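# Set up folding table and park utility cart

## Task

Get the folding table standing on its legs beside the wall, wholly within the blue-taped area and not crossing the tape; move the utility cart into the yellow-taped bay so each of its four wheels sits inside the tape and none rests on it. The coffee table must be standing upright when the scene ends, the robot must not tip over or be left leaning, and anything that stays in place only because the robot is holding it does not count.

## Robot and tools

ROBOT. A Hello Robot Stretch 4 with a single arm: an omni-wheel base, a lift sliding on a vertical mast, a telescoping arm reaching forward, a three-joint wrist (yaw, pitch, roll) and a two-finger gripper. It stands about 1.6 m tall, and the base rim lies within 0.23 m of the base origin. Cameras: head_camera, head_left_camera, head_right_camera (fisheye) and wrist_camera.

FRAMES. Base frame: origin on the floor below the base centre, x ahead, y to the left, z up. hand_pose, a point between the open fingertips, is reported in this frame; with all wrist joints at zero its axes line up with the base axes, and the printed value may be slightly off. The odometry frame is the base frame as it was when the scene began.

execute_actions(actions, cameras). actions is a list holding exactly one action, or empty to just get state and images. An action may contain base, joints or both, plus optional pace and contact_limits; alternatively it holds only end_of_arm. All motions in it begin together and may finish at different times.
- base: a single relative move from where the base last reported itself. {"translate_m": d} drives straight, metres, forward positive, -2 to 2. {"strafe_m": d} slides sideways, metres, left positive, -2 to 2. {"rotate_rad": d} spins in place, radians, counter-clockwise (left) positive, -3.2 to 3.2.
- joints: absolute targets by name (not offsets). lift_m 0 to 1.2 m; arm_m 0 to 0.55 m extension; wrist_yaw_rad -1.134 to 4.276 (0 straight ahead, positive left, 3.14 stowed back, above 3.4 the arm may obstruct); wrist_pitch_rad -1.117 to 4.259 (0 level, 1.57 pointing down); wrist_roll_rad -1.117 to 4.259 (0 means fingers level with each other, positive turns clockwise viewed from behind the gripper); gripper_m -0.038 to 0.141 m fingertip gap (negative means fingers squeeze each other). Done tolerances: ±0.004 for lift, arm and gripper, ±0.02 yaw and roll, ±0.05 pitch. Joint targets outside range are clipped and the result notes it; any other bad value or unknown key rejects the whole call with no motion.
- pace: "slow", "default", "fast", "max" (default if absent). Base speeds 0.1/0.3/0.4/0.6 m/s and turn rates 1/2/3/4 rad/s respectively; with lift above 0.2 these are lowered, down to 0.3 m/s and 1 rad/s at lift 1.2.
- contact_limits: {"arm_m": v}, v from 0 (gentlest) to 0.75 (firmest), 0.5 if omitted; the arm halts when pushing past it.
- end_of_arm: "enable_torque" revives wrist or gripper motors that shut off; they then hold their current positions.
- cameras: list of names or ["all"]; omitted or null gives all, [] gives none. The pictures line lists image order.
A part left out of an action may still be driving toward its previous target without the status showing it. An action runs at most 15 s. If a result reports a stop, the later motion, wait and finished_scene calls in that same reply are skipped.

wait(seconds): 0 to 10 s, commands nothing, returns state and images.
zoom_image(camera, region): region [x0, y0, x1, y1] in pixels of that camera's latest full image, top-left origin, at most 504 by 504.
finished_scene(scene): ends the current scene by number, irreversibly, and reports success; the next scene's task comes back in its result. Call it only once everything is stably in place. Ending a reply without any tool call ends all remaining scenes.

START. To unfold the wrist, send lift_m 0.4 with wrist_yaw_rad 0 together.

RESULTS. base_status and joint_status tell how each motion ended: "done" (for the base: the wheels turned the commanded amount, even if slipping); "off_target" (rested short and may still push); "contact_stop_at_<key>" (blocked; that part goes slack, a slack lift may sag, slack wheels may roll); "limit_stop_at_<name>"; "time_out"; "torque_fault". After a stop the part drops its target. "limit_stop_at_tilt" means a lean over 6 degrees; lift, arm and wheels go slack and ignore commands until the lean eases. "limit_stop_at_own_body" is the self-collision guard, likely when pitch is below -0.2 with roll below -0.4 or above 4; move away from the body. on_its_own lists unrequested events; "held at" there is the held target, not the position.
lidar_m: 12 distances in metres from the base origin, 30-degree sectors, sector 1 straight ahead then counter-clockwise (4 left, 7 behind, 10 right); "-" is nothing seen or closer than 0.25 m. It senses from roughly 0.15 m up to robot height, so table tops register; it may miss glass, thin legs and things behind.
wrist_depth_mm: 7x7 grid from the top left, median depth 100 to 2000 mm, "-" unknown; the robot body appears.
base_odometry is from wheel turns (slip counts as motion); heading -3.142 to 3.142, left positive. If turned_by_wheels and turned_by_imu differ by over about 0.1 rad, the base likely hit something or slipped, and heading is off by roughly their difference. base_tilt in degrees, forward and right positive, with a constant bias up to about 1.5.
motor_effort: percent of maximum, positive toward larger joint values, bracket is the peak in the last action (noisy). For wheel_0, wheel_1, wheel_2 positive turns the base right. Out-of-rest effort suggests a load or contact; a load in a level gripper shifts wrist_pitch effort.

GRIPPING. Command gripper_m below the object's width; going further below squeezes harder and pulls the object in by up to a third of the difference. Only a clear gripper_m effort change (at commands of 0 or more) indicates a firm hold. Fingertips pressed on a surface can jam; raise the lift.

AVOID. Turning or driving with over 1 kg held and arm_m above 0.2, especially fast; strong sustained pushes or pulls, mostly with the gripper high or a high contact limit; tipping or ending tilted; knocking the coffee table over; dropping, slamming or hitting things. A wrist motor that overloads (gripper jammed by a base or arm move, or more than about 2 kg in a level gripper) faults and goes limp. A tilt that differs from the starting value may mean a wheel sits on something. Loose objects may occasionally be nudged by something else.

Each tool is called after "Emit:" as a command line: name --argument value for each argument, lists and objects as JSON in quotes; but a table of rows of numbers goes row by row, as --pt "numbers of a row", without its own name.

## Session

Emit:
execute_actions --actions '[]'

Scene clock: 0.00 s.
base_odometry: x=+0.000 y=+0.000 heading=+0.000 (m, m, rad; odometry frame)
turned_by_wheels: +0.000 (rad since the last result)
turned_by_imu: +0.000 (rad since the last result)
base_tilt: forward=-0.4 right=+0.0 (deg)
lidar_m: 0.89 1.05 1.60 1.54 1.56 1.11 1.08 1.11 1.01 0.95 1.00 1.52
base_status: not commanded
joint_positions: lift_m=+0.141 arm_m=+0.000 wrist_yaw_rad=+3.180 wrist_pitch_rad=-0.007 wrist_roll_rad=+0.010 gripper_m=+0.057
joint_status: not commanded
motor_effort: lift_m=+18 arm_m=+0 wrist_yaw_rad=-1 wrist_pitch_rad=-7 wrist_roll_rad=+1 gripper_m=+0 wheel_0=+0 wheel_1=+0 wheel_2=+0 (%)
hand_pose: x=-0.1207 y=+0.0763 z=+0.3218 quat_wxyz=(-0.019, +0.004, +0.005, +1.000) (m; base frame)
wrist_depth_mm: - - 137 1182 1118 1138 1098 / - - 137 1160 1160 1118 1098 / - 110 138 1160 1160 1138 1118 / 145 142 191 1205 1160 1138 1118 / 213 1255 1255 1205 1182 1138 1118 / 214 1078 199 1008 200 1118 1098 / 216 715 759 - 768 732 788
pictures: head_camera, head_left_camera, head_right_camera, wrist_camera
Images, in order (width x height): head_camera 420x560, head_left_camera 420x672, head_right_camera 420x672, wrist_camera 616x392.

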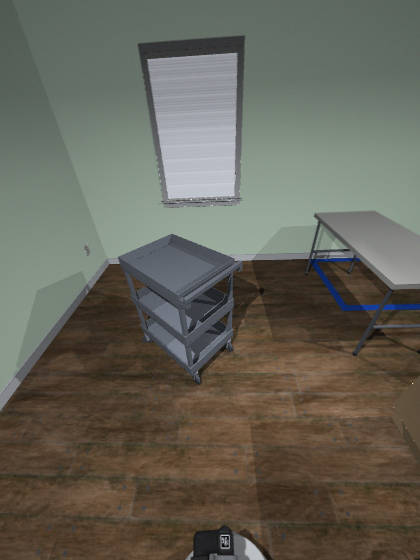

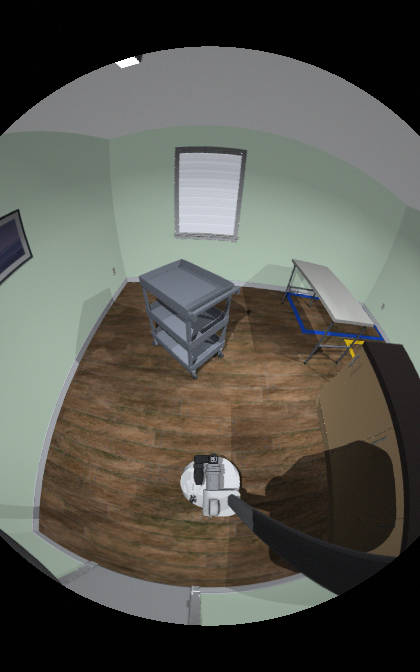

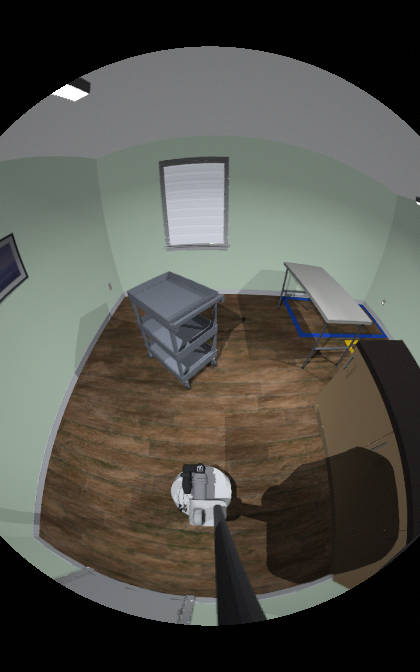

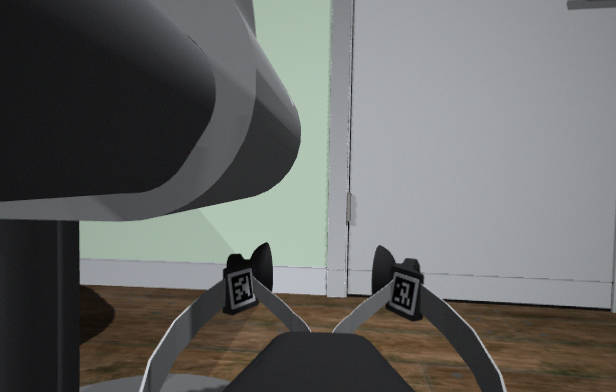

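Move to get a better look.

Emit:
execute_actions --actions '[{"base":{"strafe_m":-0.55}}]' --cameras '[]'

Emit:
execute_actions --actions '[{"base":{"translate_m":1.0}}]' --cameras '[]'

Emit:
execute_actions --actions '[{"base":{"rotate_rad":-1.2}}]' --cameras '["head_camera","head_left_camera"]'

Scene clock: 6.67 s.
base_odometry: x=+0.000 y=-0.550 heading=+0.000 (m, m, rad; odometry frame)
turned_by_wheels: +0.000 (rad since the last result)
turned_by_imu: -0.004 (rad since the last result)
base_tilt: forward=-0.4 right=+0.1 (deg)
lidar_m: 1.91 1.09 2.17 2.11 1.52 1.14 1.09 0.59 0.42 0.41 0.44 0.61
base_status: done
joint_positions: lift_m=+0.141 arm_m=+0.000 wrist_yaw_rad=+3.180 wrist_pitch_rad=-0.007 wrist_roll_rad=+0.010 gripper_m=+0.057
joint_status: not commanded
motor_effort: lift_m=+18(18) arm_m=+0(0) wrist_yaw_rad=-1(1) wrist_pitch_rad=-6(7) wrist_roll_rad=+1(0) gripper_m=-3(3) wheel_0=+1(12) wheel_1=-2(13) wheel_2=+0(2) (%)
hand_pose: x=-0.1207 y=+0.0763 z=+0.3218 quat_wxyz=(-0.019, +0.004, +0.005, +1.000) (m; base frame)
wrist_depth_mm: - - 137 1205 1160 1138 1118 / - - 137 1205 1160 1160 1098 / - 110 138 1229 1182 1160 1118 / 146 142 190 1229 1205 1160 1138 / 213 946 1281 1205 1182 1160 1138 / 215 991 198 1008 200 1118 1138 / 216 715 759 - 778 732 788
pictures: none
No camera images: the call's "cameras" was empty. Leave "cameras" out to get every camera's image.

Scene clock: 11.50 s.
base_odometry: x=+1.000 y=-0.550 heading=+0.000 (m, m, rad; odometry frame)
turned_by_wheels: +0.000 (rad since the last result)
turned_by_imu: -0.002 (rad since the last result)
base_tilt: forward=-0.4 right=+0.1 (deg)
lidar_m: 1.63 1.66 0.44 0.49 2.18 2.18 1.70 0.63 0.51 0.48 0.49 0.67
base_status: done
joint_positions: lift_m=+0.141 arm_m=+0.000 wrist_yaw_rad=+3.180 wrist_pitch_rad=-0.007 wrist_roll_rad=+0.010 gripper_m=+0.057
joint_status: not commanded
motor_effort: lift_m=+18(18) arm_m=+0(0) wrist_yaw_rad=-2(2) wrist_pitch_rad=-6(7) wrist_roll_rad=+1(0) gripper_m=-1(2) wheel_0=+2(10) wheel_1=+3(9) wheel_2=-2(16) (%)
hand_pose: x=-0.1207 y=+0.0763 z=+0.3218 quat_wxyz=(-0.019, +0.004, +0.005, +1.000) (m; base frame)
wrist_depth_mm: - - 137 - - - - / - - 137 - - - - / - 110 138 - - - - / 146 142 190 - - - - / 213 1025 1537 1921 1921 1983 - / 214 976 198 1008 200 1118 1138 / 216 715 759 - 778 732 788
pictures: none
No camera images: the call's "cameras" was empty. Leave "cameras" out to get every camera's image.

Scene clock: 13.33 s.
base_odometry: x=+1.000 y=-0.550 heading=-1.199 (m, m, rad; odometry frame)
turned_by_wheels: -1.199 (rad since the last result)
turned_by_imu: -1.221 (rad since the last result)
base_tilt: forward=-0.5 right=+0.1 (deg)
lidar_m: 0.48 0.60 1.21 1.65 0.45 0.46 0.70 2.27 2.09 0.76 0.52 0.75
base_status: done
joint_positions: lift_m=+0.141 arm_m=+0.000 wrist_yaw_rad=+3.180 wrist_pitch_rad=-0.007 wrist_roll_rad=+0.010 gripper_m=+0.057
joint_status: not commanded
motor_effort: lift_m=+18(18) arm_m=+0(1) wrist_yaw_rad=-2(1) wrist_pitch_rad=-7(7) wrist_roll_rad=+0(1) gripper_m=-3(2) wheel_0=+4(8) wheel_1=+3(11) wheel_2=+6(12) (%)
hand_pose: x=-0.1207 y=+0.0763 z=+0.3218 quat_wxyz=(-0.019, +0.004, +0.005, +1.000) (m; base frame)
wrist_depth_mm: - - 137 - - 1921 917 / - - 137 - - 609 469 / - 110 138 - - 683 668 / 145 142 190 - - 1921 1756 / 214 1863 1808 1863 866 946 1008 / 214 1078 198 1008 200 564 597 / 216 715 759 - 778 691 473
pictures: head_camera, head_left_camera
Images, in order (width x height): head_camera 420x560, head_left_camera 420x672.

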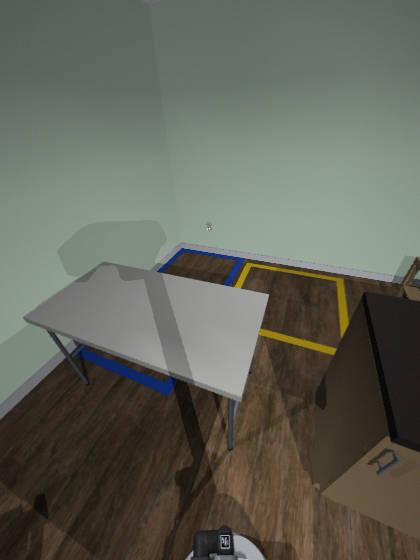

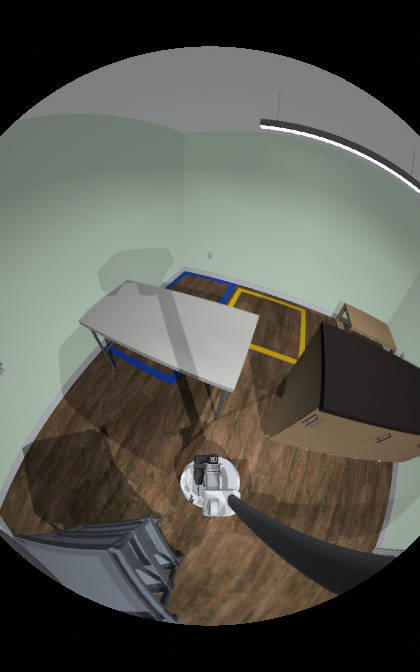

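Emit:
execute_actions --actions '[{"base":{"rotate_rad":-0.37}}]' --cameras '[]'

Emit:
execute_actions --actions '[{"base":{"strafe_m":0.2}}]' --cameras '[]'

Emit:
execute_actions --actions '[{"base":{"translate_m":1.0},"pace":"slow"}]' --cameras '["head_camera","head_left_camera"]'

Scene clock: 20.67 s.
base_odometry: x=+1.000 y=-0.550 heading=-1.568 (m, m, rad; odometry frame)
turned_by_wheels: -0.369 (rad since the last result)
turned_by_imu: -0.377 (rad since the last result)
base_tilt: forward=-0.5 right=+0.1 (deg)
lidar_m: 0.50 0.50 0.68 1.64 1.70 0.44 0.47 2.18 2.15 1.58 0.62 0.52
base_status: done
joint_positions: lift_m=+0.141 arm_m=+0.000 wrist_yaw_rad=+3.180 wrist_pitch_rad=-0.007 wrist_roll_rad=+0.010 gripper_m=+0.057
joint_status: not commanded
motor_effort: lift_m=+18(18) arm_m=+0(1) wrist_yaw_rad=-1(2) wrist_pitch_rad=-6(7) wrist_roll_rad=+0(1) gripper_m=-1(1) wheel_0=+3(10) wheel_1=+3(13) wheel_2=+5(13) (%)
hand_pose: x=-0.1207 y=+0.0763 z=+0.3218 quat_wxyz=(-0.019, +0.004, +0.005, +1.000) (m; base frame)
wrist_depth_mm: - - 137 - 991 917 - / - - 137 - 634 564 - / - 110 138 707 707 634 931 / 146 142 191 - - - - / 213 1808 1921 866 1118 1025 1808 / 215 1078 198 768 199 603 1060 / 216 715 768 - 580 699 798
pictures: none
No camera images: the call's "cameras" was empty. Leave "cameras" out to get every camera's image.

Scene clock: 22.60 s.
base_odometry: x=+1.200 y=-0.549 heading=-1.568 (m, m, rad; odometry frame)
turned_by_wheels: +0.000 (rad since the last result)
turned_by_imu: +0.000 (rad since the last result)
base_tilt: forward=-0.6 right=+0.1 (deg)
lidar_m: 0.47 0.48 0.67 1.45 1.49 0.56 0.39 0.59 2.33 1.65 0.66 0.71
base_status: done
joint_positions: lift_m=+0.141 arm_m=+0.000 wrist_yaw_rad=+3.180 wrist_pitch_rad=-0.007 wrist_roll_rad=+0.010 gripper_m=+0.057
joint_status: not commanded
motor_effort: lift_m=+18(18) arm_m=-1(1) wrist_yaw_rad=-2(1) wrist_pitch_rad=-6(7) wrist_roll_rad=+0(0) gripper_m=-1(3) wheel_0=-1(10) wheel_1=+3(10) wheel_2=+0(3) (%)
hand_pose: x=-0.1207 y=+0.0763 z=+0.3218 quat_wxyz=(-0.019, +0.004, +0.005, +1.000) (m; base frame)
wrist_depth_mm: - - 137 931 991 - - / - - 137 559 1229 - - / - 110 138 554 723 - - / 146 142 190 - - - - / 213 1863 917 991 1078 1042 - / 215 1078 199 574 200 1025 1138 / 216 715 759 - 778 732 798
pictures: none
No camera images: the call's "cameras" was empty. Leave "cameras" out to get every camera's image.

action 0: "base": translate_m = 1.0 would last too long for one action: at the pace "slow" translate_m can be at most 0.766 in either direction: name a faster pace, or command the rest in another action

Emit:
execute_actions --actions '[{"base":{"translate_m":0.75},"pace":"slow"}]' --cameras '["head_camera","head_left_camera"]'

Scene clock: 33.60 s.
base_odometry: x=+1.202 y=-1.299 heading=-1.568 (m, m, rad; odometry frame)
turned_by_wheels: +0.000 (rad since the last result)
turned_by_imu: -0.004 (rad since the last result)
base_tilt: forward=-0.4 right=+0.2 (deg)
lidar_m: 0.25 0.25 0.25 0.25 1.49 1.68 1.16 2.94 0.51 0.49 0.53 0.25
base_status: done
joint_positions: lift_m=+0.141 arm_m=+0.000 wrist_yaw_rad=+3.180 wrist_pitch_rad=-0.007 wrist_roll_rad=+0.010 gripper_m=+0.057
joint_status: not commanded
motor_effort: lift_m=+18(18) arm_m=+0(1) wrist_yaw_rad=-2(2) wrist_pitch_rad=-7(7) wrist_roll_rad=+0(1) gripper_m=-1(2) wheel_0=+7(12) wheel_1=+5(9) wheel_2=-12(11) (%)
hand_pose: x=-0.1207 y=+0.0763 z=+0.3218 quat_wxyz=(-0.019, +0.004, +0.005, +1.000) (m; base frame)
wrist_depth_mm: - - 137 - - - - / - - 137 1430 1661 - - / - 110 138 1281 1661 - - / 146 142 190 - - - - / 214 1863 1863 1464 1661 1983 - / 215 1078 198 1008 200 1118 1138 / 216 723 759 - 768 741 798
pictures: head_camera, head_left_camera
Images, in order (width x height): head_camera 420x560, head_left_camera 420x672.

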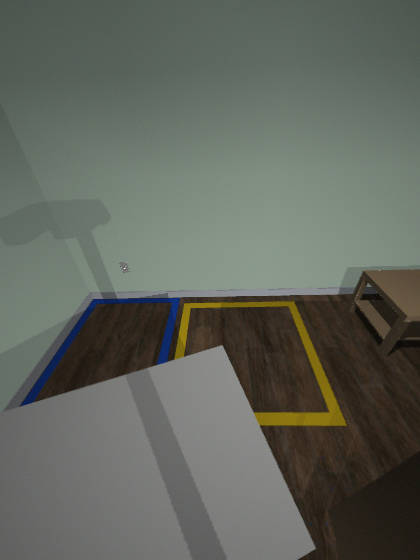

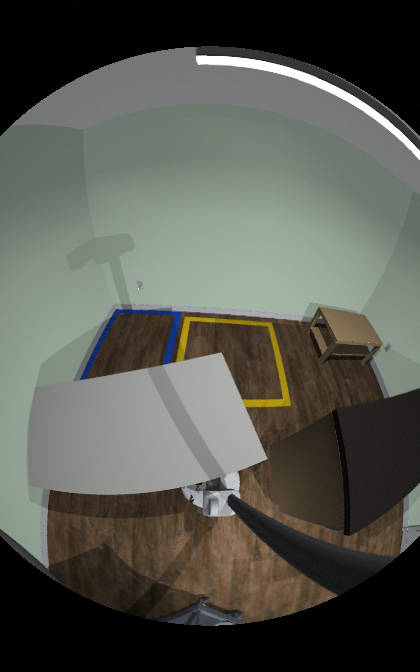

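Rotating. Continue.

Emit:
execute_actions --actions '[{"base":{"translate_m":0.7},"pace":"slow"}]' --cameras '["head_left_camera"]'

Emit:
execute_actions --actions '[{"base":{"strafe_m":0.4},"pace":"slow"}]' --cameras '["head_left_camera"]'

Scene clock: 44.80 s.
base_odometry: x=+1.204 y=-1.998 heading=-1.567 (m, m, rad; odometry frame)
turned_by_wheels: +0.001 (rad since the last result)
turned_by_imu: -0.003 (rad since the last result)
base_tilt: forward=-0.4 right=+0.2 (deg)
lidar_m: 0.25 0.25 0.25 0.25 0.25 0.25 1.90 0.70 0.64 1.63 0.25 0.25
base_status: done
joint_positions: lift_m=+0.141 arm_m=+0.000 wrist_yaw_rad=+3.180 wrist_pitch_rad=-0.007 wrist_roll_rad=+0.010 gripper_m=+0.057
joint_status: not commanded
motor_effort: lift_m=+18(18) arm_m=+0(1) wrist_yaw_rad=-1(1) wrist_pitch_rad=-6(7) wrist_roll_rad=+0(0) gripper_m=-2(0) wheel_0=+9(17) wheel_1=+7(10) wheel_2=-9(27) (%)
hand_pose: x=-0.1207 y=+0.0764 z=+0.3218 quat_wxyz=(-0.019, +0.004, +0.005, +1.000) (m; base frame)
wrist_depth_mm: - - 137 - - - - / - - 137 - - - - / - 110 139 1921 - - - / 146 142 191 - - - - / 213 1078 1863 1863 1921 1983 - / 215 991 198 1008 200 1118 1138 / 216 723 759 - 778 732 788
pictures: head_left_camera
Images, in order (width x height): head_left_camera 420x672.

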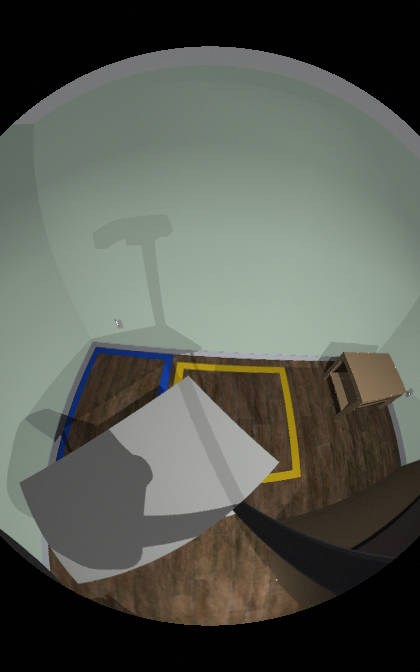

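Scene clock: 49.93 s.
base_odometry: x=+1.604 y=-1.997 heading=-1.567 (m, m, rad; odometry frame)
turned_by_wheels: +0.000 (rad since the last result)
turned_by_imu: +0.001 (rad since the last result)
base_tilt: forward=-0.4 right=+0.0 (deg)
lidar_m: 0.25 0.25 0.25 0.25 0.25 0.25 1.92 1.25 0.97 1.65 0.25 0.25
base_status: done
joint_positions: lift_m=+0.141 arm_m=+0.000 wrist_yaw_rad=+3.180 wrist_pitch_rad=-0.007 wrist_roll_rad=+0.010 gripper_m=+0.057
joint_status: not commanded
motor_effort: lift_m=+18(18) arm_m=-1(0) wrist_yaw_rad=-1(1) wrist_pitch_rad=-7(6) wrist_roll_rad=+0(1) gripper_m=-1(2) wheel_0=-8(13) wheel_1=+13(16) wheel_2=+0(10) (%)
hand_pose: x=-0.1207 y=+0.0764 z=+0.3218 quat_wxyz=(-0.019, +0.004, +0.005, +1.000) (m; base frame)
wrist_depth_mm: - - 137 - - - 1576 / - - 137 - - - 1537 / - 110 138 - - - 1537 / 146 142 191 - - - 1464 / 213 1808 1863 1863 1983 1983 1537 / 215 1078 198 1008 200 1042 1138 / 216 715 759 - 778 699 798
pictures: head_left_camera
Images, in order (width x height): head_left_camera 420x672.

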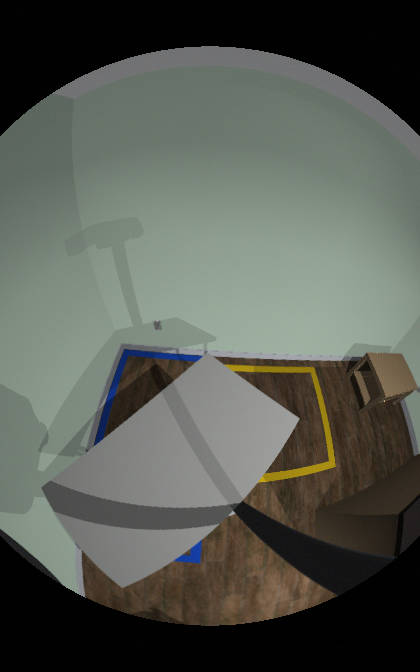

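Emit:
execute_actions --actions '[{"base":{"strafe_m":-0.6}}]' --cameras '[]'

Emit:
execute_actions --actions '[{"base":{"translate_m":0.45}}]' --cameras '["head_left_camera"]'

Emit:
execute_actions --actions '[{"base":{"strafe_m":0.7},"pace":"slow"}]' --cameras '["head_left_camera"]'

Scene clock: 56.63 s.
base_odometry: x=+1.004 y=-1.999 heading=-1.567 (m, m, rad; odometry frame)
turned_by_wheels: +0.000 (rad since the last result)
turned_by_imu: -0.004 (rad since the last result)
base_tilt: forward=-0.4 right=-0.1 (deg)
lidar_m: 1.21 0.33 0.34 0.38 0.64 2.36 1.93 0.51 0.57 1.60 1.15 1.26
base_status: done
joint_positions: lift_m=+0.141 arm_m=+0.000 wrist_yaw_rad=+3.180 wrist_pitch_rad=-0.007 wrist_roll_rad=+0.010 gripper_m=+0.057
joint_status: not commanded
motor_effort: lift_m=+18(18) arm_m=+0(0) wrist_yaw_rad=-2(1) wrist_pitch_rad=-6(7) wrist_roll_rad=-1(0) gripper_m=-2(2) wheel_0=+2(5) wheel_1=-2(12) wheel_2=+0(0) (%)
hand_pose: x=-0.1207 y=+0.0764 z=+0.3218 quat_wxyz=(-0.019, +0.004, +0.005, +1.000) (m; base frame)
wrist_depth_mm: - - 137 - - - - / - - 137 - - - - / - 110 138 - - - - / 145 142 190 - - - - / 213 707 1078 1921 1983 - - / 215 707 198 991 200 1118 1138 / 216 609 750 - 778 732 788
pictures: none
No camera images: the call's "cameras" was empty. Leave "cameras" out to get every camera's image.

Scene clock: 59.60 s.
base_odometry: x=+1.006 y=-2.449 heading=-1.567 (m, m, rad; odometry frame)
turned_by_wheels: +0.000 (rad since the last result)
turned_by_imu: -0.001 (rad since the last result)
base_tilt: forward=-0.3 right=+0.1 (deg)
lidar_m: 0.75 0.79 0.54 0.28 0.25 0.82 1.15 0.90 1.23 1.05 1.06 0.80
base_status: done
joint_positions: lift_m=+0.141 arm_m=+0.000 wrist_yaw_rad=+3.180 wrist_pitch_rad=-0.007 wrist_roll_rad=+0.010 gripper_m=+0.057
joint_status: not commanded
motor_effort: lift_m=+18(18) arm_m=+0(1) wrist_yaw_rad=-2(2) wrist_pitch_rad=-7(7) wrist_roll_rad=-1(1) gripper_m=-1(3) wheel_0=+2(12) wheel_1=+3(6) wheel_2=-2(12) (%)
hand_pose: x=-0.1207 y=+0.0764 z=+0.3218 quat_wxyz=(-0.019, +0.004, +0.005, +1.000) (m; base frame)
wrist_depth_mm: - - 137 - - - - / - - 137 - - - - / - 110 138 - - - - / 145 142 190 - - - - / 213 1025 1098 1921 1921 1983 - / 215 1025 198 1008 199 1118 1138 / 216 723 759 - 768 732 788
pictures: head_left_camera
Images, in order (width x height): head_left_camera 420x672.

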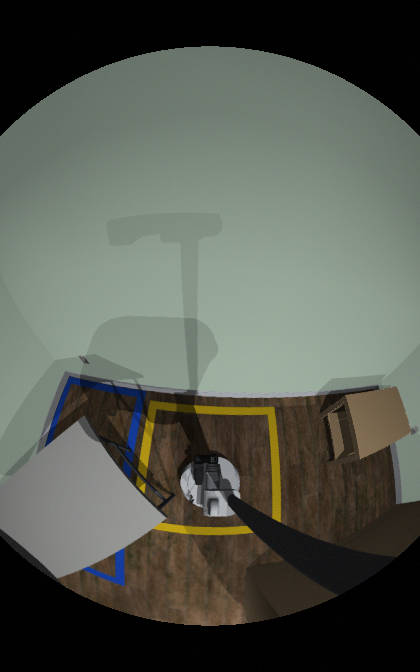

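Scene clock: 67.73 s.
torque_fault: wrist_yaw_rad switched itself off since the last result.
base_odometry: x=+1.705 y=-2.446 heading=-1.566 (m, m, rad; odometry frame)
turned_by_wheels: +0.001 (rad since the last result)
turned_by_imu: +0.001 (rad since the last result)
base_tilt: forward=-0.4 right=+0.0 (deg)
lidar_m: 0.76 0.82 0.95 0.25 0.25 0.25 0.25 0.25 1.31 1.74 1.07 0.80
base_status: done
joint_positions: lift_m=+0.141 arm_m=+0.002 wrist_yaw_rad=+3.396 wrist_pitch_rad=-0.006 wrist_roll_rad=+0.020 gripper_m=+0.057
joint_status: not commanded
on_its_own: arm_m is slack since a limit_stop_at_own_body; wrist_yaw_rad is off since a torque_fault, until you send "end_of_arm": "enable_torque" (its first target +3.180 is given up); wrist_roll_rad is at rest, and its effort (-28) is outside its rest range (-13 to +13)
motor_effort: lift_m=+18(18) arm_m=+0(5) wrist_yaw_rad=-2(100) wrist_pitch_rad=-10(16) wrist_roll_rad=-28(29) gripper_m=+1(2) wheel_0=-9(20) wheel_1=+11(17) wheel_2=+8(13) (%)
hand_pose: x=-0.1282 y=+0.0121 z=+0.3215 quat_wxyz=(-0.127, +0.002, +0.011, +0.992) (m; base frame)
wrist_depth_mm: - - - 122 - 820 831 / - - - 120 - - - / - - - 123 228 - - / - 149 135 132 - - - / 1308 202 342 238 1921 1921 1921 / 1008 203 191 189 172 151 1118 / 732 196 439 - 140 150 131
pictures: head_left_camera
ARM HIT: the arm struck itself hard.
Images, in order (width x height): head_left_camera 420x672.

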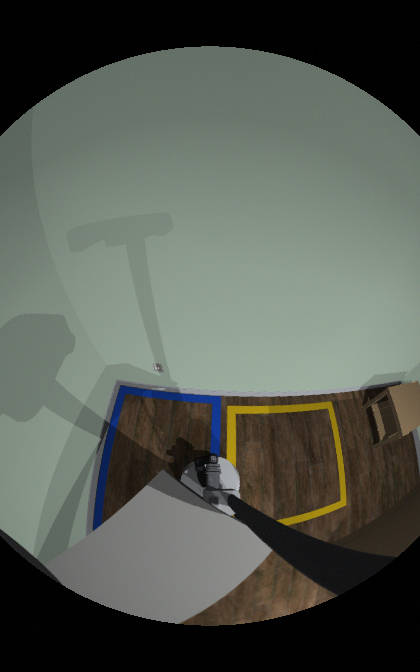

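Overshot past the corner. Back out and redo.

Emit:
execute_actions --actions '[{"base":{"translate_m":0.15}}]' --cameras '[]'

Emit:
execute_actions --actions '[{"end_of_arm":"enable_torque"}]' --cameras '[]'

Emit:
execute_actions --actions '[{"base":{"strafe_m":-0.8},"joints":{"wrist_yaw_rad":3.18}}]' --cameras '[]'

Emit:
execute_actions --actions '[{"base":{"rotate_rad":1.567}}]' --cameras '["head_left_camera","head_camera"]'

Scene clock: 75.53 s.
base_odometry: x=+1.706 y=-2.596 heading=-1.566 (m, m, rad; odometry frame)
turned_by_wheels: +0.000 (rad since the last result)
turned_by_imu: -0.002 (rad since the last result)
base_tilt: forward=-0.3 right=+0.0 (deg)
lidar_m: 0.62 0.65 0.90 0.90 0.25 0.25 0.25 0.33 1.44 1.76 0.87 0.63
base_status: done
joint_positions: lift_m=+0.141 arm_m=+0.002 wrist_yaw_rad=+3.373 wrist_pitch_rad=-0.007 wrist_roll_rad=+0.011 gripper_m=+0.057
joint_status: not commanded
on_its_own: arm_m is slack since a limit_stop_at_own_body; wrist_yaw_rad is off since a torque_fault, until you send "end_of_arm": "enable_torque" (its first target +3.180 is given up)
motor_effort: lift_m=+18(18) arm_m=+0(0) wrist_yaw_rad=-2(2) wrist_pitch_rad=-10(10) wrist_roll_rad=-1(31) gripper_m=-1(3) wheel_0=+3(8) wheel_1=+3(15) wheel_2=-3(18) (%)
hand_pose: x=-0.1278 y=+0.0190 z=+0.3216 quat_wxyz=(-0.115, +0.003, +0.006, +0.993) (m; base frame)
wrist_depth_mm: - - - 123 809 809 820 / - - - 123 - - 1281 / - - - 125 - - - / - 148 135 148 - - - / 1397 208 1618 1661 342 289 1808 / 917 208 199 1008 200 1118 1042 / 683 199 715 - 778 741 788
pictures: none
No camera images: the call's "cameras" was empty. Leave "cameras" out to get every camera's image.

Scene clock: 75.83 s.
base_odometry: x=+1.706 y=-2.596 heading=-1.566 (m, m, rad; odometry frame)
turned_by_wheels: +0.000 (rad since the last result)
turned_by_imu: +0.000 (rad since the last result)
base_tilt: forward=-0.6 right=-0.1 (deg)
lidar_m: 0.61 0.66 0.91 0.91 0.25 0.25 0.25 0.32 1.42 1.74 0.89 0.63
base_status: not commanded
joint_positions: lift_m=+0.141 arm_m=+0.002 wrist_yaw_rad=+3.373 wrist_pitch_rad=-0.007 wrist_roll_rad=+0.011 gripper_m=+0.057
joint_status: not commanded
end_of_arm: enable_torque: each motor that was off is on again
on_its_own: wrist_yaw_rad is held at +3.373, not at its first target +3.180, since a torque_fault; arm_m is slack since a limit_stop_at_own_body
motor_effort: lift_m=+18(18) arm_m=+0(0) wrist_yaw_rad=-2(2) wrist_pitch_rad=-9(10) wrist_roll_rad=-4(0) gripper_m=-1(1) wheel_0=+3(3) wheel_1=+4(3) wheel_2=-3(4) (%)
hand_pose: x=-0.1278 y=+0.0190 z=+0.3216 quat_wxyz=(-0.115, +0.003, +0.006, +0.993) (m; base frame)
wrist_depth_mm: - - - 123 809 820 809 / - - - 123 - - 1308 / - - - 125 - - - / - 148 135 148 - - - / 1430 208 1618 1618 342 290 1863 / 917 208 199 991 200 1118 1042 / 676 199 715 - 778 732 798
pictures: none
No camera images: the call's "cameras" was empty. Leave "cameras" out to get every camera's image.

Scene clock: 79.83 s.
base_odometry: x=+0.906 y=-2.600 heading=-1.566 (m, m, rad; odometry frame)
turned_by_wheels: +0.000 (rad since the last result)
turned_by_imu: -0.005 (rad since the last result)
base_tilt: forward=-0.5 right=+0.0 (deg)
lidar_m: 0.60 0.63 0.89 0.86 0.69 1.27 1.02 1.04 1.48 0.95 0.85 0.62
base_status: done
joint_positions: lift_m=+0.141 arm_m=+0.002 wrist_yaw_rad=+3.180 wrist_pitch_rad=-0.007 wrist_roll_rad=+0.011 gripper_m=+0.057
joint_status: all done
on_its_own: arm_m is slack since a limit_stop_at_own_body
motor_effort: lift_m=+18(18) arm_m=+0(0) wrist_yaw_rad=-3(6) wrist_pitch_rad=-8(8) wrist_roll_rad=-1(0) gripper_m=-1(2) wheel_0=+3(15) wheel_1=-4(12) wheel_2=+0(2) (%)
hand_pose: x=-0.1187 y=+0.0762 z=+0.3216 quat_wxyz=(-0.019, +0.003, +0.005, +1.000) (m; base frame)
wrist_depth_mm: - - 139 - - - - / - - 139 - - - - / - 110 140 - - - - / 148 144 190 - - - - / 213 1205 1138 1863 1921 1983 - / 215 1078 199 1008 200 1118 1138 / 216 723 759 - 778 732 798
pictures: none
No camera images: the call's "cameras" was empty. Leave "cameras" out to get every camera's image.

Scene clock: 81.90 s.
base_odometry: x=+0.906 y=-2.600 heading=+0.000 (m, m, rad; odometry frame)
turned_by_wheels: +1.566 (rad since the last result)
turned_by_imu: +1.593 (rad since the last result)
base_tilt: forward=-0.6 right=-0.1 (deg)
lidar_m: 0.88 0.67 1.18 1.01 1.04 1.46 0.95 0.86 0.63 0.60 0.64 0.88
base_status: done
joint_positions: lift_m=+0.141 arm_m=+0.002 wrist_yaw_rad=+3.180 wrist_pitch_rad=-0.007 wrist_roll_rad=+0.011 gripper_m=+0.057
joint_status: not commanded
on_its_own: arm_m is slack since a limit_stop_at_own_body
motor_effort: lift_m=+18(18) arm_m=+0(0) wrist_yaw_rad=-2(4) wrist_pitch_rad=-7(8) wrist_roll_rad=-1(1) gripper_m=-2(1) wheel_0=-2(9) wheel_1=-5(12) wheel_2=-5(14) (%)
hand_pose: x=-0.1187 y=+0.0762 z=+0.3217 quat_wxyz=(-0.019, +0.003, +0.005, +1.000) (m; base frame)
wrist_depth_mm: - - 139 - - - 1983 / - - 138 - - - 1576 / - 110 140 1060 - - 1618 / 148 144 191 - - - 1576 / 213 1255 1336 1464 1708 1983 1537 / 214 1060 199 1008 200 1138 1138 / 216 715 759 - 778 732 788
pictures: head_camera, head_left_camera
Images, in order (width x height): head_camera 420x560, head_left_camera 420x672.

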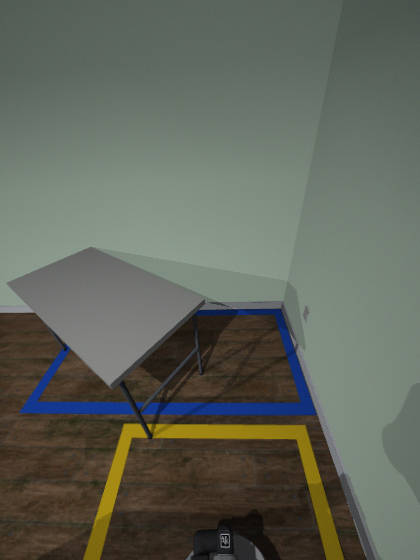

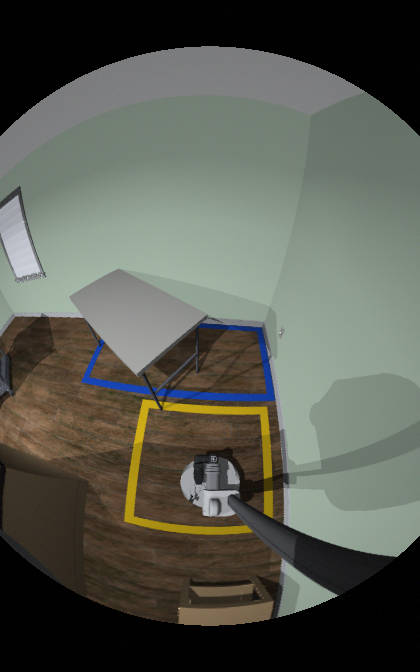

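Emit:
execute_actions --actions '[{"base":{"strafe_m":0.45}}]' --cameras '[]'

Emit:
execute_actions --actions '[{"base":{"translate_m":0.75},"pace":"slow"}]' --cameras '[]'

Emit:
execute_actions --actions '[{"base":{"translate_m":-0.7}}]' --cameras '["head_camera"]'

Scene clock: 90.07 s.
base_odometry: x=+0.906 y=-2.150 heading=+0.000 (m, m, rad; odometry frame)
turned_by_wheels: +0.000 (rad since the last result)
turned_by_imu: +0.000 (rad since the last result)
base_tilt: forward=-0.5 right=+0.1 (deg)
lidar_m: 0.54 0.73 2.47 0.79 0.58 0.82 1.13 0.98 1.10 1.05 1.10 0.85
base_status: done
joint_positions: lift_m=+0.141 arm_m=+0.002 wrist_yaw_rad=+3.180 wrist_pitch_rad=-0.007 wrist_roll_rad=+0.011 gripper_m=+0.057
joint_status: not commanded
on_its_own: arm_m is slack since a limit_stop_at_own_body
motor_effort: lift_m=+18(18) arm_m=+0(0) wrist_yaw_rad=-3(3) wrist_pitch_rad=-8(7) wrist_roll_rad=-1(2) gripper_m=-2(2) wheel_0=-1(11) wheel_1=+0(11) wheel_2=+0(0) (%)
hand_pose: x=-0.1187 y=+0.0762 z=+0.3217 quat_wxyz=(-0.019, +0.003, +0.005, +1.000) (m; base frame)
wrist_depth_mm: - - 139 - - - 820 / - - 139 - - 1336 809 / - 110 140 - - 1308 809 / 148 144 190 - - 1281 798 / 213 1430 1160 1921 1921 1281 798 / 215 1078 198 1008 200 1042 798 / 216 715 759 - 768 732 750
pictures: none
No camera images: the call's "cameras" was empty. Leave "cameras" out to get every camera's image.

Scene clock: 98.87 s.
base_odometry: x=+1.656 y=-2.149 heading=+0.001 (m, m, rad; odometry frame)
turned_by_wheels: +0.000 (rad since the last result)
turned_by_imu: -0.003 (rad since the last result)
base_tilt: forward=-0.5 right=+0.0 (deg)
lidar_m: 0.25 0.25 0.25 2.05 1.37 1.08 1.73 1.51 1.10 0.25 0.25 0.25
base_status: done
joint_positions: lift_m=+0.141 arm_m=+0.002 wrist_yaw_rad=+3.180 wrist_pitch_rad=-0.007 wrist_roll_rad=+0.011 gripper_m=+0.057
joint_status: not commanded
on_its_own: arm_m is slack since a limit_stop_at_own_body
motor_effort: lift_m=+18(18) arm_m=+0(0) wrist_yaw_rad=-2(3) wrist_pitch_rad=-8(8) wrist_roll_rad=-2(1) gripper_m=-1(1) wheel_0=+10(11) wheel_1=+2(13) wheel_2=-9(23) (%)
hand_pose: x=-0.1186 y=+0.0762 z=+0.3217 quat_wxyz=(-0.019, +0.003, +0.005, +1.000) (m; base frame)
wrist_depth_mm: - - 139 - - 1397 976 / - - 139 - - 1308 991 / - 110 141 - - 1281 1008 / 148 144 191 - - 1255 1008 / 213 1808 1863 1863 1921 1255 1008 / 215 1078 199 1008 200 1042 1008 / 216 707 759 - 768 732 798
pictures: none
No camera images: the call's "cameras" was empty. Leave "cameras" out to get every camera's image.

Scene clock: 102.70 s.
base_odometry: x=+0.956 y=-2.149 heading=+0.000 (m, m, rad; odometry frame)
turned_by_wheels: +0.000 (rad since the last result)
turned_by_imu: -0.002 (rad since the last result)
base_tilt: forward=-0.3 right=+0.0 (deg)
lidar_m: 0.73 0.90 2.43 0.96 0.60 0.83 1.12 1.04 1.09 1.05 1.12 0.71
base_status: done
joint_positions: lift_m=+0.141 arm_m=+0.002 wrist_yaw_rad=+3.180 wrist_pitch_rad=-0.007 wrist_roll_rad=+0.011 gripper_m=+0.057
joint_status: not commanded
on_its_own: arm_m is slack since a limit_stop_at_own_body
motor_effort: lift_m=+18(18) arm_m=+0(0) wrist_yaw_rad=-2(3) wrist_pitch_rad=-8(8) wrist_roll_rad=-1(1) gripper_m=-2(2) wheel_0=-2(7) wheel_1=-5(13) wheel_2=+3(15) (%)
hand_pose: x=-0.1186 y=+0.0762 z=+0.3217 quat_wxyz=(-0.019, +0.003, +0.005, +1.000) (m; base frame)
wrist_depth_mm: - - 139 - - - 809 / - - 139 - - 1308 809 / - 110 141 - - 1308 809 / 148 144 190 - - 1308 798 / 213 1397 1160 1921 1921 1281 788 / 214 1078 198 1025 200 1025 788 / 216 723 759 - 778 732 750
pictures: head_camera
Images, in order (width x height): head_camera 420x560.

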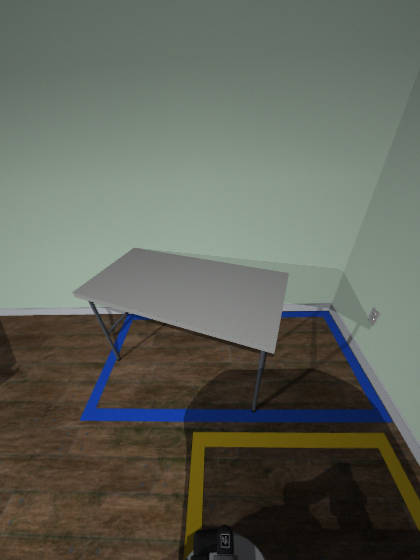

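Again on the right leg.

Emit:
execute_actions --actions '[{"base":{"strafe_m":-0.15}}]' --cameras '[]'

Emit:
execute_actions --actions '[{"base":{"translate_m":0.74},"pace":"slow"}]' --cameras '[]'

Emit:
execute_actions --actions '[{"base":{"translate_m":-0.7}}]' --cameras '["head_camera"]'

Scene clock: 107.90 s.
base_odometry: x=+0.956 y=-2.299 heading=+0.000 (m, m, rad; odometry frame)
turned_by_wheels: +0.000 (rad since the last result)
turned_by_imu: -0.002 (rad since the last result)
base_tilt: forward=-0.3 right=+0.0 (deg)
lidar_m: 0.68 0.83 2.42 0.98 0.75 1.02 1.01 1.04 0.93 0.89 0.93 1.31
base_status: done
joint_positions: lift_m=+0.141 arm_m=+0.002 wrist_yaw_rad=+3.180 wrist_pitch_rad=-0.007 wrist_roll_rad=+0.011 gripper_m=+0.057
joint_status: not commanded
on_its_own: arm_m is slack since a limit_stop_at_own_body
motor_effort: lift_m=+18(18) arm_m=+0(0) wrist_yaw_rad=-3(2) wrist_pitch_rad=-7(7) wrist_roll_rad=-2(1) gripper_m=-2(3) wheel_0=+2(12) wheel_1=-4(12) wheel_2=+0(0) (%)
hand_pose: x=-0.1186 y=+0.0762 z=+0.3217 quat_wxyz=(-0.019, +0.003, +0.005, +1.000) (m; base frame)
wrist_depth_mm: - - 139 - - - 1060 / - - 138 - - 1756 1060 / - 110 141 - - 1708 1060 / 148 144 191 - - 1708 1060 / 213 1308 1308 1661 1983 1537 1042 / 215 1078 199 991 200 1118 991 / 216 715 759 - 768 732 788
pictures: none
No camera images: the call's "cameras" was empty. Leave "cameras" out to get every camera's image.

Scene clock: 116.60 s.
base_odometry: x=+1.696 y=-2.299 heading=+0.000 (m, m, rad; odometry frame)
turned_by_wheels: +0.000 (rad since the last result)
turned_by_imu: -0.003 (rad since the last result)
base_tilt: forward=-0.3 right=+0.0 (deg)
lidar_m: 0.25 0.25 0.27 2.22 1.41 1.23 1.73 1.32 0.96 0.91 0.25 0.25
base_status: done
joint_positions: lift_m=+0.141 arm_m=+0.002 wrist_yaw_rad=+3.180 wrist_pitch_rad=-0.007 wrist_roll_rad=+0.011 gripper_m=+0.057
joint_status: not commanded
on_its_own: arm_m is slack since a limit_stop_at_own_body
motor_effort: lift_m=+18(18) arm_m=+0(0) wrist_yaw_rad=-3(3) wrist_pitch_rad=-8(9) wrist_roll_rad=-1(1) gripper_m=-3(2) wheel_0=+7(11) wheel_1=+4(9) wheel_2=-9(14) (%)
hand_pose: x=-0.1186 y=+0.0762 z=+0.3217 quat_wxyz=(-0.019, +0.003, +0.005, +1.000) (m; base frame)
wrist_depth_mm: - - 139 - - - 1060 / - - 139 - - 1708 1042 / - 110 141 - - 1708 1025 / 148 144 190 - - 1661 1042 / 213 1618 1921 1921 1921 1537 1060 / 215 1060 198 991 200 1118 1060 / 216 707 750 - 768 732 788
pictures: none
No camera images: the call's "cameras" was empty. Leave "cameras" out to get every camera's image.

Scene clock: 120.43 s.
base_odometry: x=+0.996 y=-2.299 heading=+0.000 (m, m, rad; odometry frame)
turned_by_wheels: +0.000 (rad since the last result)
turned_by_imu: -0.002 (rad since the last result)
base_tilt: forward=-0.4 right=+0.0 (deg)
lidar_m: 0.80 0.92 2.37 1.12 0.76 1.01 1.04 1.08 0.95 0.89 0.96 1.31
base_status: done
joint_positions: lift_m=+0.141 arm_m=+0.002 wrist_yaw_rad=+3.180 wrist_pitch_rad=-0.007 wrist_roll_rad=+0.011 gripper_m=+0.057
joint_status: not commanded
on_its_own: arm_m is slack since a limit_stop_at_own_body
motor_effort: lift_m=+18(18) arm_m=+0(0) wrist_yaw_rad=-3(3) wrist_pitch_rad=-7(8) wrist_roll_rad=-1(1) gripper_m=-3(1) wheel_0=-4(10) wheel_1=-4(11) wheel_2=+4(18) (%)
hand_pose: x=-0.1186 y=+0.0762 z=+0.3217 quat_wxyz=(-0.019, +0.003, +0.005, +1.000) (m; base frame)
wrist_depth_mm: - - 139 - - - 1060 / - - 139 - - 1756 1060 / - 110 140 - - 1661 1042 / 148 144 190 - - 1708 1042 / 213 1430 1308 1708 1983 1537 1042 / 214 1078 198 991 200 1118 976 / 216 715 759 - 768 732 788
pictures: head_camera
Images, in order (width x height): head_camera 420x560.

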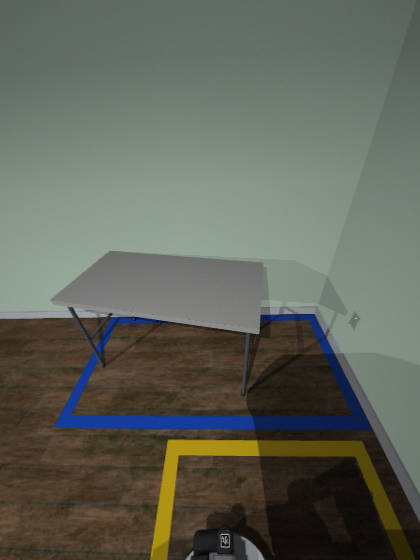

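Emit:
execute_actions --actions '[{"base":{"translate_m":0.3}}]' --cameras '[]'

Emit:
execute_actions --actions '[{"base":{"strafe_m":1.45}}]' --cameras '[]'

Emit:
execute_actions --actions '[{"base":{"translate_m":0.75}}]' --cameras '[]'

Emit:
execute_actions --actions '[{"base":{"rotate_rad":-1.57}}]' --cameras '["head_camera"]'

Scene clock: 130.00 s.
base_odometry: x=+1.296 y=-2.298 heading=+0.001 (m, m, rad; odometry frame)
turned_by_wheels: +0.000 (rad since the last result)
turned_by_imu: -0.001 (rad since the last result)
base_tilt: forward=-0.4 right=+0.3 (deg)
lidar_m: 0.50 0.61 1.00 2.19 0.92 0.99 1.32 1.29 0.96 0.92 0.96 0.49
base_status: done
joint_positions: lift_m=+0.141 arm_m=+0.002 wrist_yaw_rad=+3.180 wrist_pitch_rad=-0.007 wrist_roll_rad=+0.011 gripper_m=+0.057
joint_status: not commanded
on_its_own: arm_m is slack since a limit_stop_at_own_body
motor_effort: lift_m=+18(18) arm_m=+0(0) wrist_yaw_rad=-3(3) wrist_pitch_rad=-7(8) wrist_roll_rad=-1(2) gripper_m=-2(1) wheel_0=+4(7) wheel_1=+4(8) wheel_2=-3(15) (%)
hand_pose: x=-0.1186 y=+0.0762 z=+0.3217 quat_wxyz=(-0.019, +0.003, +0.005, +1.000) (m; base frame)
wrist_depth_mm: - - 139 - - - 1060 / - - 139 - - 1708 1042 / - 110 141 - - 1708 1042 / 148 144 190 - - 1708 1042 / 213 1618 1618 1661 1921 1537 1042 / 214 1078 198 1008 200 1118 976 / 216 715 759 - 778 723 788
pictures: none
No camera images: the call's "cameras" was empty. Leave "cameras" out to get every camera's image.

Scene clock: 136.17 s.
base_odometry: x=+1.295 y=-0.849 heading=+0.001 (m, m, rad; odometry frame)
turned_by_wheels: +0.000 (rad since the last result)
turned_by_imu: +0.003 (rad since the last result)
base_tilt: forward=-0.5 right=+0.0 (deg)
lidar_m: 1.32 1.42 1.11 0.68 0.89 2.51 0.57 0.59 0.82 2.36 0.99 0.87
base_status: done
joint_positions: lift_m=+0.141 arm_m=+0.002 wrist_yaw_rad=+3.180 wrist_pitch_rad=-0.007 wrist_roll_rad=+0.011 gripper_m=+0.057
joint_status: not commanded
on_its_own: arm_m is slack since a limit_stop_at_own_body
motor_effort: lift_m=+18(18) arm_m=+0(0) wrist_yaw_rad=-3(3) wrist_pitch_rad=-7(9) wrist_roll_rad=-1(0) gripper_m=-1(2) wheel_0=-2(9) wheel_1=+3(12) wheel_2=+0(6) (%)
hand_pose: x=-0.1186 y=+0.0762 z=+0.3217 quat_wxyz=(-0.019, +0.003, +0.005, +1.000) (m; base frame)
wrist_depth_mm: - - 138 - - - - / - - 138 - - - - / - 110 140 - - - - / 148 144 191 - - - - / 213 732 715 1661 1921 1983 - / 215 732 198 1008 200 1118 1138 / 216 715 759 - 778 732 788
pictures: none
No camera images: the call's "cameras" was empty. Leave "cameras" out to get every camera's image.

Scene clock: 140.13 s.
base_odometry: x=+2.044 y=-0.848 heading=+0.001 (m, m, rad; odometry frame)
turned_by_wheels: +0.000 (rad since the last result)
turned_by_imu: -0.001 (rad since the last result)
base_tilt: forward=-0.7 right=+0.1 (deg)
lidar_m: 0.59 0.63 0.84 2.37 1.06 1.05 1.32 1.36 2.47 0.46 0.50 0.63
base_status: done
joint_positions: lift_m=+0.141 arm_m=+0.002 wrist_yaw_rad=+3.180 wrist_pitch_rad=-0.007 wrist_roll_rad=+0.011 gripper_m=+0.057
joint_status: not commanded
on_its_own: arm_m is slack since a limit_stop_at_own_body
motor_effort: lift_m=+18(18) arm_m=+0(0) wrist_yaw_rad=-3(3) wrist_pitch_rad=-8(8) wrist_roll_rad=-1(1) gripper_m=-2(2) wheel_0=+2(7) wheel_1=+3(11) wheel_2=-3(13) (%)
hand_pose: x=-0.1186 y=+0.0762 z=+0.3217 quat_wxyz=(-0.019, +0.003, +0.005, +1.000) (m; base frame)
wrist_depth_mm: - - 139 - - - - / - - 138 - - - - / - 110 141 - - - - / 148 144 190 - - - - / 213 1537 1499 1863 1983 1921 - / 214 1078 198 1008 200 1118 1138 / 216 715 759 - 768 732 798
pictures: none
No camera images: the call's "cameras" was empty. Leave "cameras" out to get every camera's image.

Scene clock: 142.20 s.
base_odometry: x=+2.044 y=-0.848 heading=-1.568 (m, m, rad; odometry frame)
turned_by_wheels: -1.569 (rad since the last result)
turned_by_imu: -1.597 (rad since the last result)
base_tilt: forward=-0.6 right=+0.0 (deg)
lidar_m: 0.46 0.49 0.63 0.60 0.62 0.87 2.37 1.05 1.08 1.33 1.39 2.47
base_status: done
joint_positions: lift_m=+0.141 arm_m=+0.002 wrist_yaw_rad=+3.180 wrist_pitch_rad=-0.007 wrist_roll_rad=+0.011 gripper_m=+0.057
joint_status: not commanded
on_its_own: arm_m is slack since a limit_stop_at_own_body
motor_effort: lift_m=+18(18) arm_m=+0(0) wrist_yaw_rad=-2(3) wrist_pitch_rad=-9(8) wrist_roll_rad=+0(0) gripper_m=-3(3) wheel_0=+4(7) wheel_1=+3(10) wheel_2=+4(13) (%)
hand_pose: x=-0.1186 y=+0.0762 z=+0.3217 quat_wxyz=(-0.019, +0.003, +0.005, +1.000) (m; base frame)
wrist_depth_mm: - - 139 - - 1537 917 / - - 139 - - 1464 931 / - 110 140 - - 1464 904 / 148 144 191 - - 1464 904 / 213 1205 1366 1921 1921 1464 891 / 215 1060 198 1008 200 1118 878 / 216 715 750 - 778 732 788
pictures: head_camera
Images, in order (width x height): head_camera 420x560.

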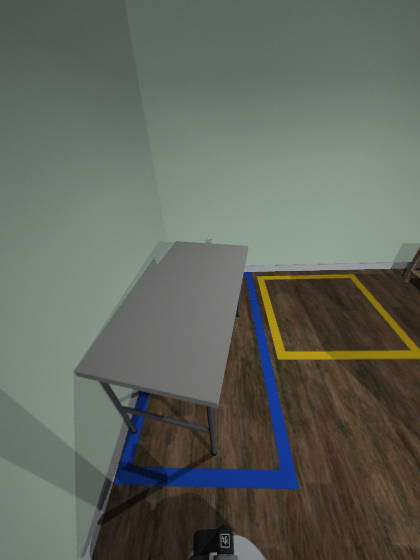

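Emit:
execute_actions --actions '[{"base":{"translate_m":0.6},"pace":"slow"}]' --cameras '[]'

Emit:
execute_actions --actions '[{"base":{"translate_m":-0.6}}]' --cameras '["head_camera"]'

Scene clock: 152.00 s.
base_odometry: x=+2.046 y=-1.447 heading=-1.568 (m, m, rad; odometry frame)
turned_by_wheels: +0.001 (rad since the last result)
turned_by_imu: -0.007 (rad since the last result)
base_tilt: forward=-0.4 right=+0.0 (deg)
lidar_m: 0.25 0.25 0.27 0.58 0.62 0.87 1.76 1.53 1.36 1.31 2.32 1.83
base_status: done
joint_positions: lift_m=+0.141 arm_m=+0.002 wrist_yaw_rad=+3.180 wrist_pitch_rad=-0.007 wrist_roll_rad=+0.011 gripper_m=+0.057
joint_status: not commanded
on_its_own: arm_m is slack since a limit_stop_at_own_body
motor_effort: lift_m=+18(18) arm_m=+0(0) wrist_yaw_rad=-2(3) wrist_pitch_rad=-6(7) wrist_roll_rad=+0(1) gripper_m=-2(1) wheel_0=+18(19) wheel_1=+15(17) wheel_2=-24(25) (%)
hand_pose: x=-0.1186 y=+0.0762 z=+0.3217 quat_wxyz=(-0.019, +0.003, +0.005, +1.000) (m; base frame)
wrist_depth_mm: - - 139 - - 1430 904 / - - 139 - - 1464 891 / - 110 141 - - 1430 891 / 148 144 190 - - 1430 891 / 213 1576 1808 1863 1921 1430 878 / 214 1042 198 1008 200 1098 866 / 216 715 759 - 768 732 768
pictures: none
No camera images: the call's "cameras" was empty. Leave "cameras" out to get every camera's image.

Scene clock: 155.50 s.
base_odometry: x=+2.045 y=-0.847 heading=-1.568 (m, m, rad; odometry frame)
turned_by_wheels: +0.000 (rad since the last result)
turned_by_imu: -0.001 (rad since the last result)
base_tilt: forward=-0.4 right=+0.0 (deg)
lidar_m: 0.76 0.82 0.62 0.60 0.63 0.85 2.37 1.06 1.07 1.32 1.38 2.49
base_status: done
joint_positions: lift_m=+0.141 arm_m=+0.002 wrist_yaw_rad=+3.180 wrist_pitch_rad=-0.007 wrist_roll_rad=+0.011 gripper_m=+0.057
joint_status: not commanded
on_its_own: arm_m is slack since a limit_stop_at_own_body
motor_effort: lift_m=+18(18) arm_m=+0(0) wrist_yaw_rad=-3(2) wrist_pitch_rad=-8(8) wrist_roll_rad=-1(1) gripper_m=-2(2) wheel_0=-3(13) wheel_1=-5(14) wheel_2=+2(26) (%)
hand_pose: x=-0.1186 y=+0.0762 z=+0.3217 quat_wxyz=(-0.019, +0.003, +0.005, +1.000) (m; base frame)
wrist_depth_mm: - - 139 - - 1464 904 / - - 139 - - 1464 904 / - 110 140 - - 1464 904 / 148 144 190 - - 1430 904 / 213 1229 1430 1921 1983 1430 878 / 214 1060 198 1008 199 1098 866 / 216 715 759 - 768 732 778
pictures: head_camera
Images, in order (width x height): head_camera 420x560.

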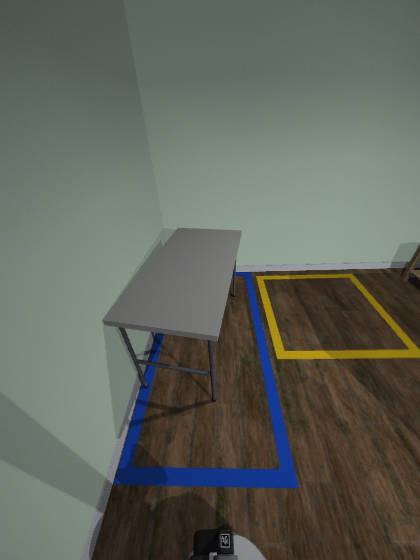

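Emit:
execute_actions --actions '[{"base":{"strafe_m":0.08},"joints":{"lift_m":0.35,"wrist_yaw_rad":0,"gripper_m":0}}]' --cameras '[]'

Emit:
execute_actions --actions '[{"joints":{"arm_m":0.5}}]' --cameras '["head_camera"]'

Scene clock: 162.90 s.
base_odometry: x=+2.125 y=-0.847 heading=-1.568 (m, m, rad; odometry frame)
turned_by_wheels: +0.000 (rad since the last result)
turned_by_imu: -0.001 (rad since the last result)
base_tilt: forward=-0.5 right=+0.0 (deg)
lidar_m: 0.76 0.71 0.55 0.51 0.55 0.74 2.36 1.11 1.11 1.41 1.47 2.46
base_status: done
joint_positions: lift_m=+0.350 arm_m=+0.002 wrist_yaw_rad=+0.001 wrist_pitch_rad=-0.007 wrist_roll_rad=+0.011 gripper_m=+0.000
joint_status: all done
on_its_own: arm_m is slack since a limit_stop_at_own_body
motor_effort: lift_m=+20(21) arm_m=+0(0) wrist_yaw_rad=-4(9) wrist_pitch_rad=-7(8) wrist_roll_rad=+0(0) gripper_m=-4(6) wheel_0=-1(8) wheel_1=+3(13) wheel_2=+0(6) (%)
hand_pose: x=+0.4615 y=-0.0873 z=+0.5301 quat_wxyz=(+1.000, +0.005, -0.004, +0.000) (m; base frame)
wrist_depth_mm: 809 1160 - - - - - / 699 609 569 621 - - - / 809 1025 1308 1205 - - - / 820 1160 1863 - - - - / 820 1182 1921 1808 - - - / 759 1060 609 206 187 1708 1708 / 831 1060 1098 - 1182 1098 1229
pictures: none
No camera images: the call's "cameras" was empty. Leave "cameras" out to get every camera's image.

Scene clock: 165.43 s.
base_odometry: x=+2.125 y=-0.847 heading=-1.569 (m, m, rad; odometry frame)
turned_by_wheels: -0.001 (rad since the last result)
turned_by_imu: -0.002 (rad since the last result)
base_tilt: forward=-0.3 right=+0.2 (deg)
lidar_m: 0.76 0.73 0.52 0.52 0.55 0.74 2.36 1.12 1.11 1.41 1.46 2.47
base_status: not commanded
joint_positions: lift_m=+0.350 arm_m=+0.499 wrist_yaw_rad=-0.007 wrist_pitch_rad=-0.007 wrist_roll_rad=+0.011 gripper_m=+0.000
joint_status: all done
on_its_own: wrist_yaw_rad is at rest, and its effort (+17) is outside its rest range (-13 to +13)
motor_effort: lift_m=+20(20) arm_m=+6(7) wrist_yaw_rad=+17(20) wrist_pitch_rad=-5(7) wrist_roll_rad=+0(1) gripper_m=-4(6) wheel_0=-5(5) wheel_1=+0(3) wheel_2=-4(4) (%)
hand_pose: x=+0.9576 y=-0.0893 z=+0.5302 quat_wxyz=(+1.000, +0.005, -0.004, -0.003) (m; base frame)
wrist_depth_mm: 327 315 312 309 1618 1618 1576 / 535 512 504 492 1618 1576 1576 / 759 1366 1336 1661 1618 1618 1576 / 759 1430 1661 1661 1661 1618 1618 / 759 1430 1708 1661 1661 1618 1618 / 768 1397 1397 207 188 1618 1618 / 768 112 1098 - 1160 1098 1205
pictures: head_camera
Images, in order (width x height): head_camera 420x560.

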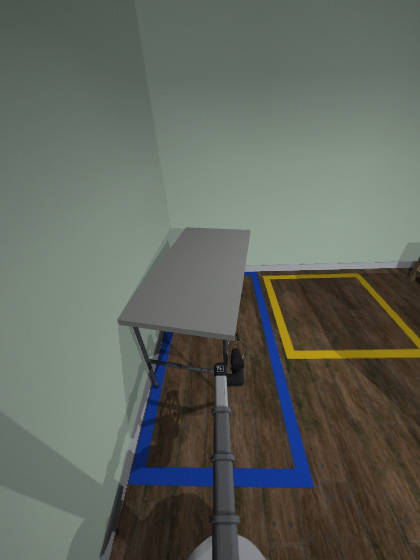

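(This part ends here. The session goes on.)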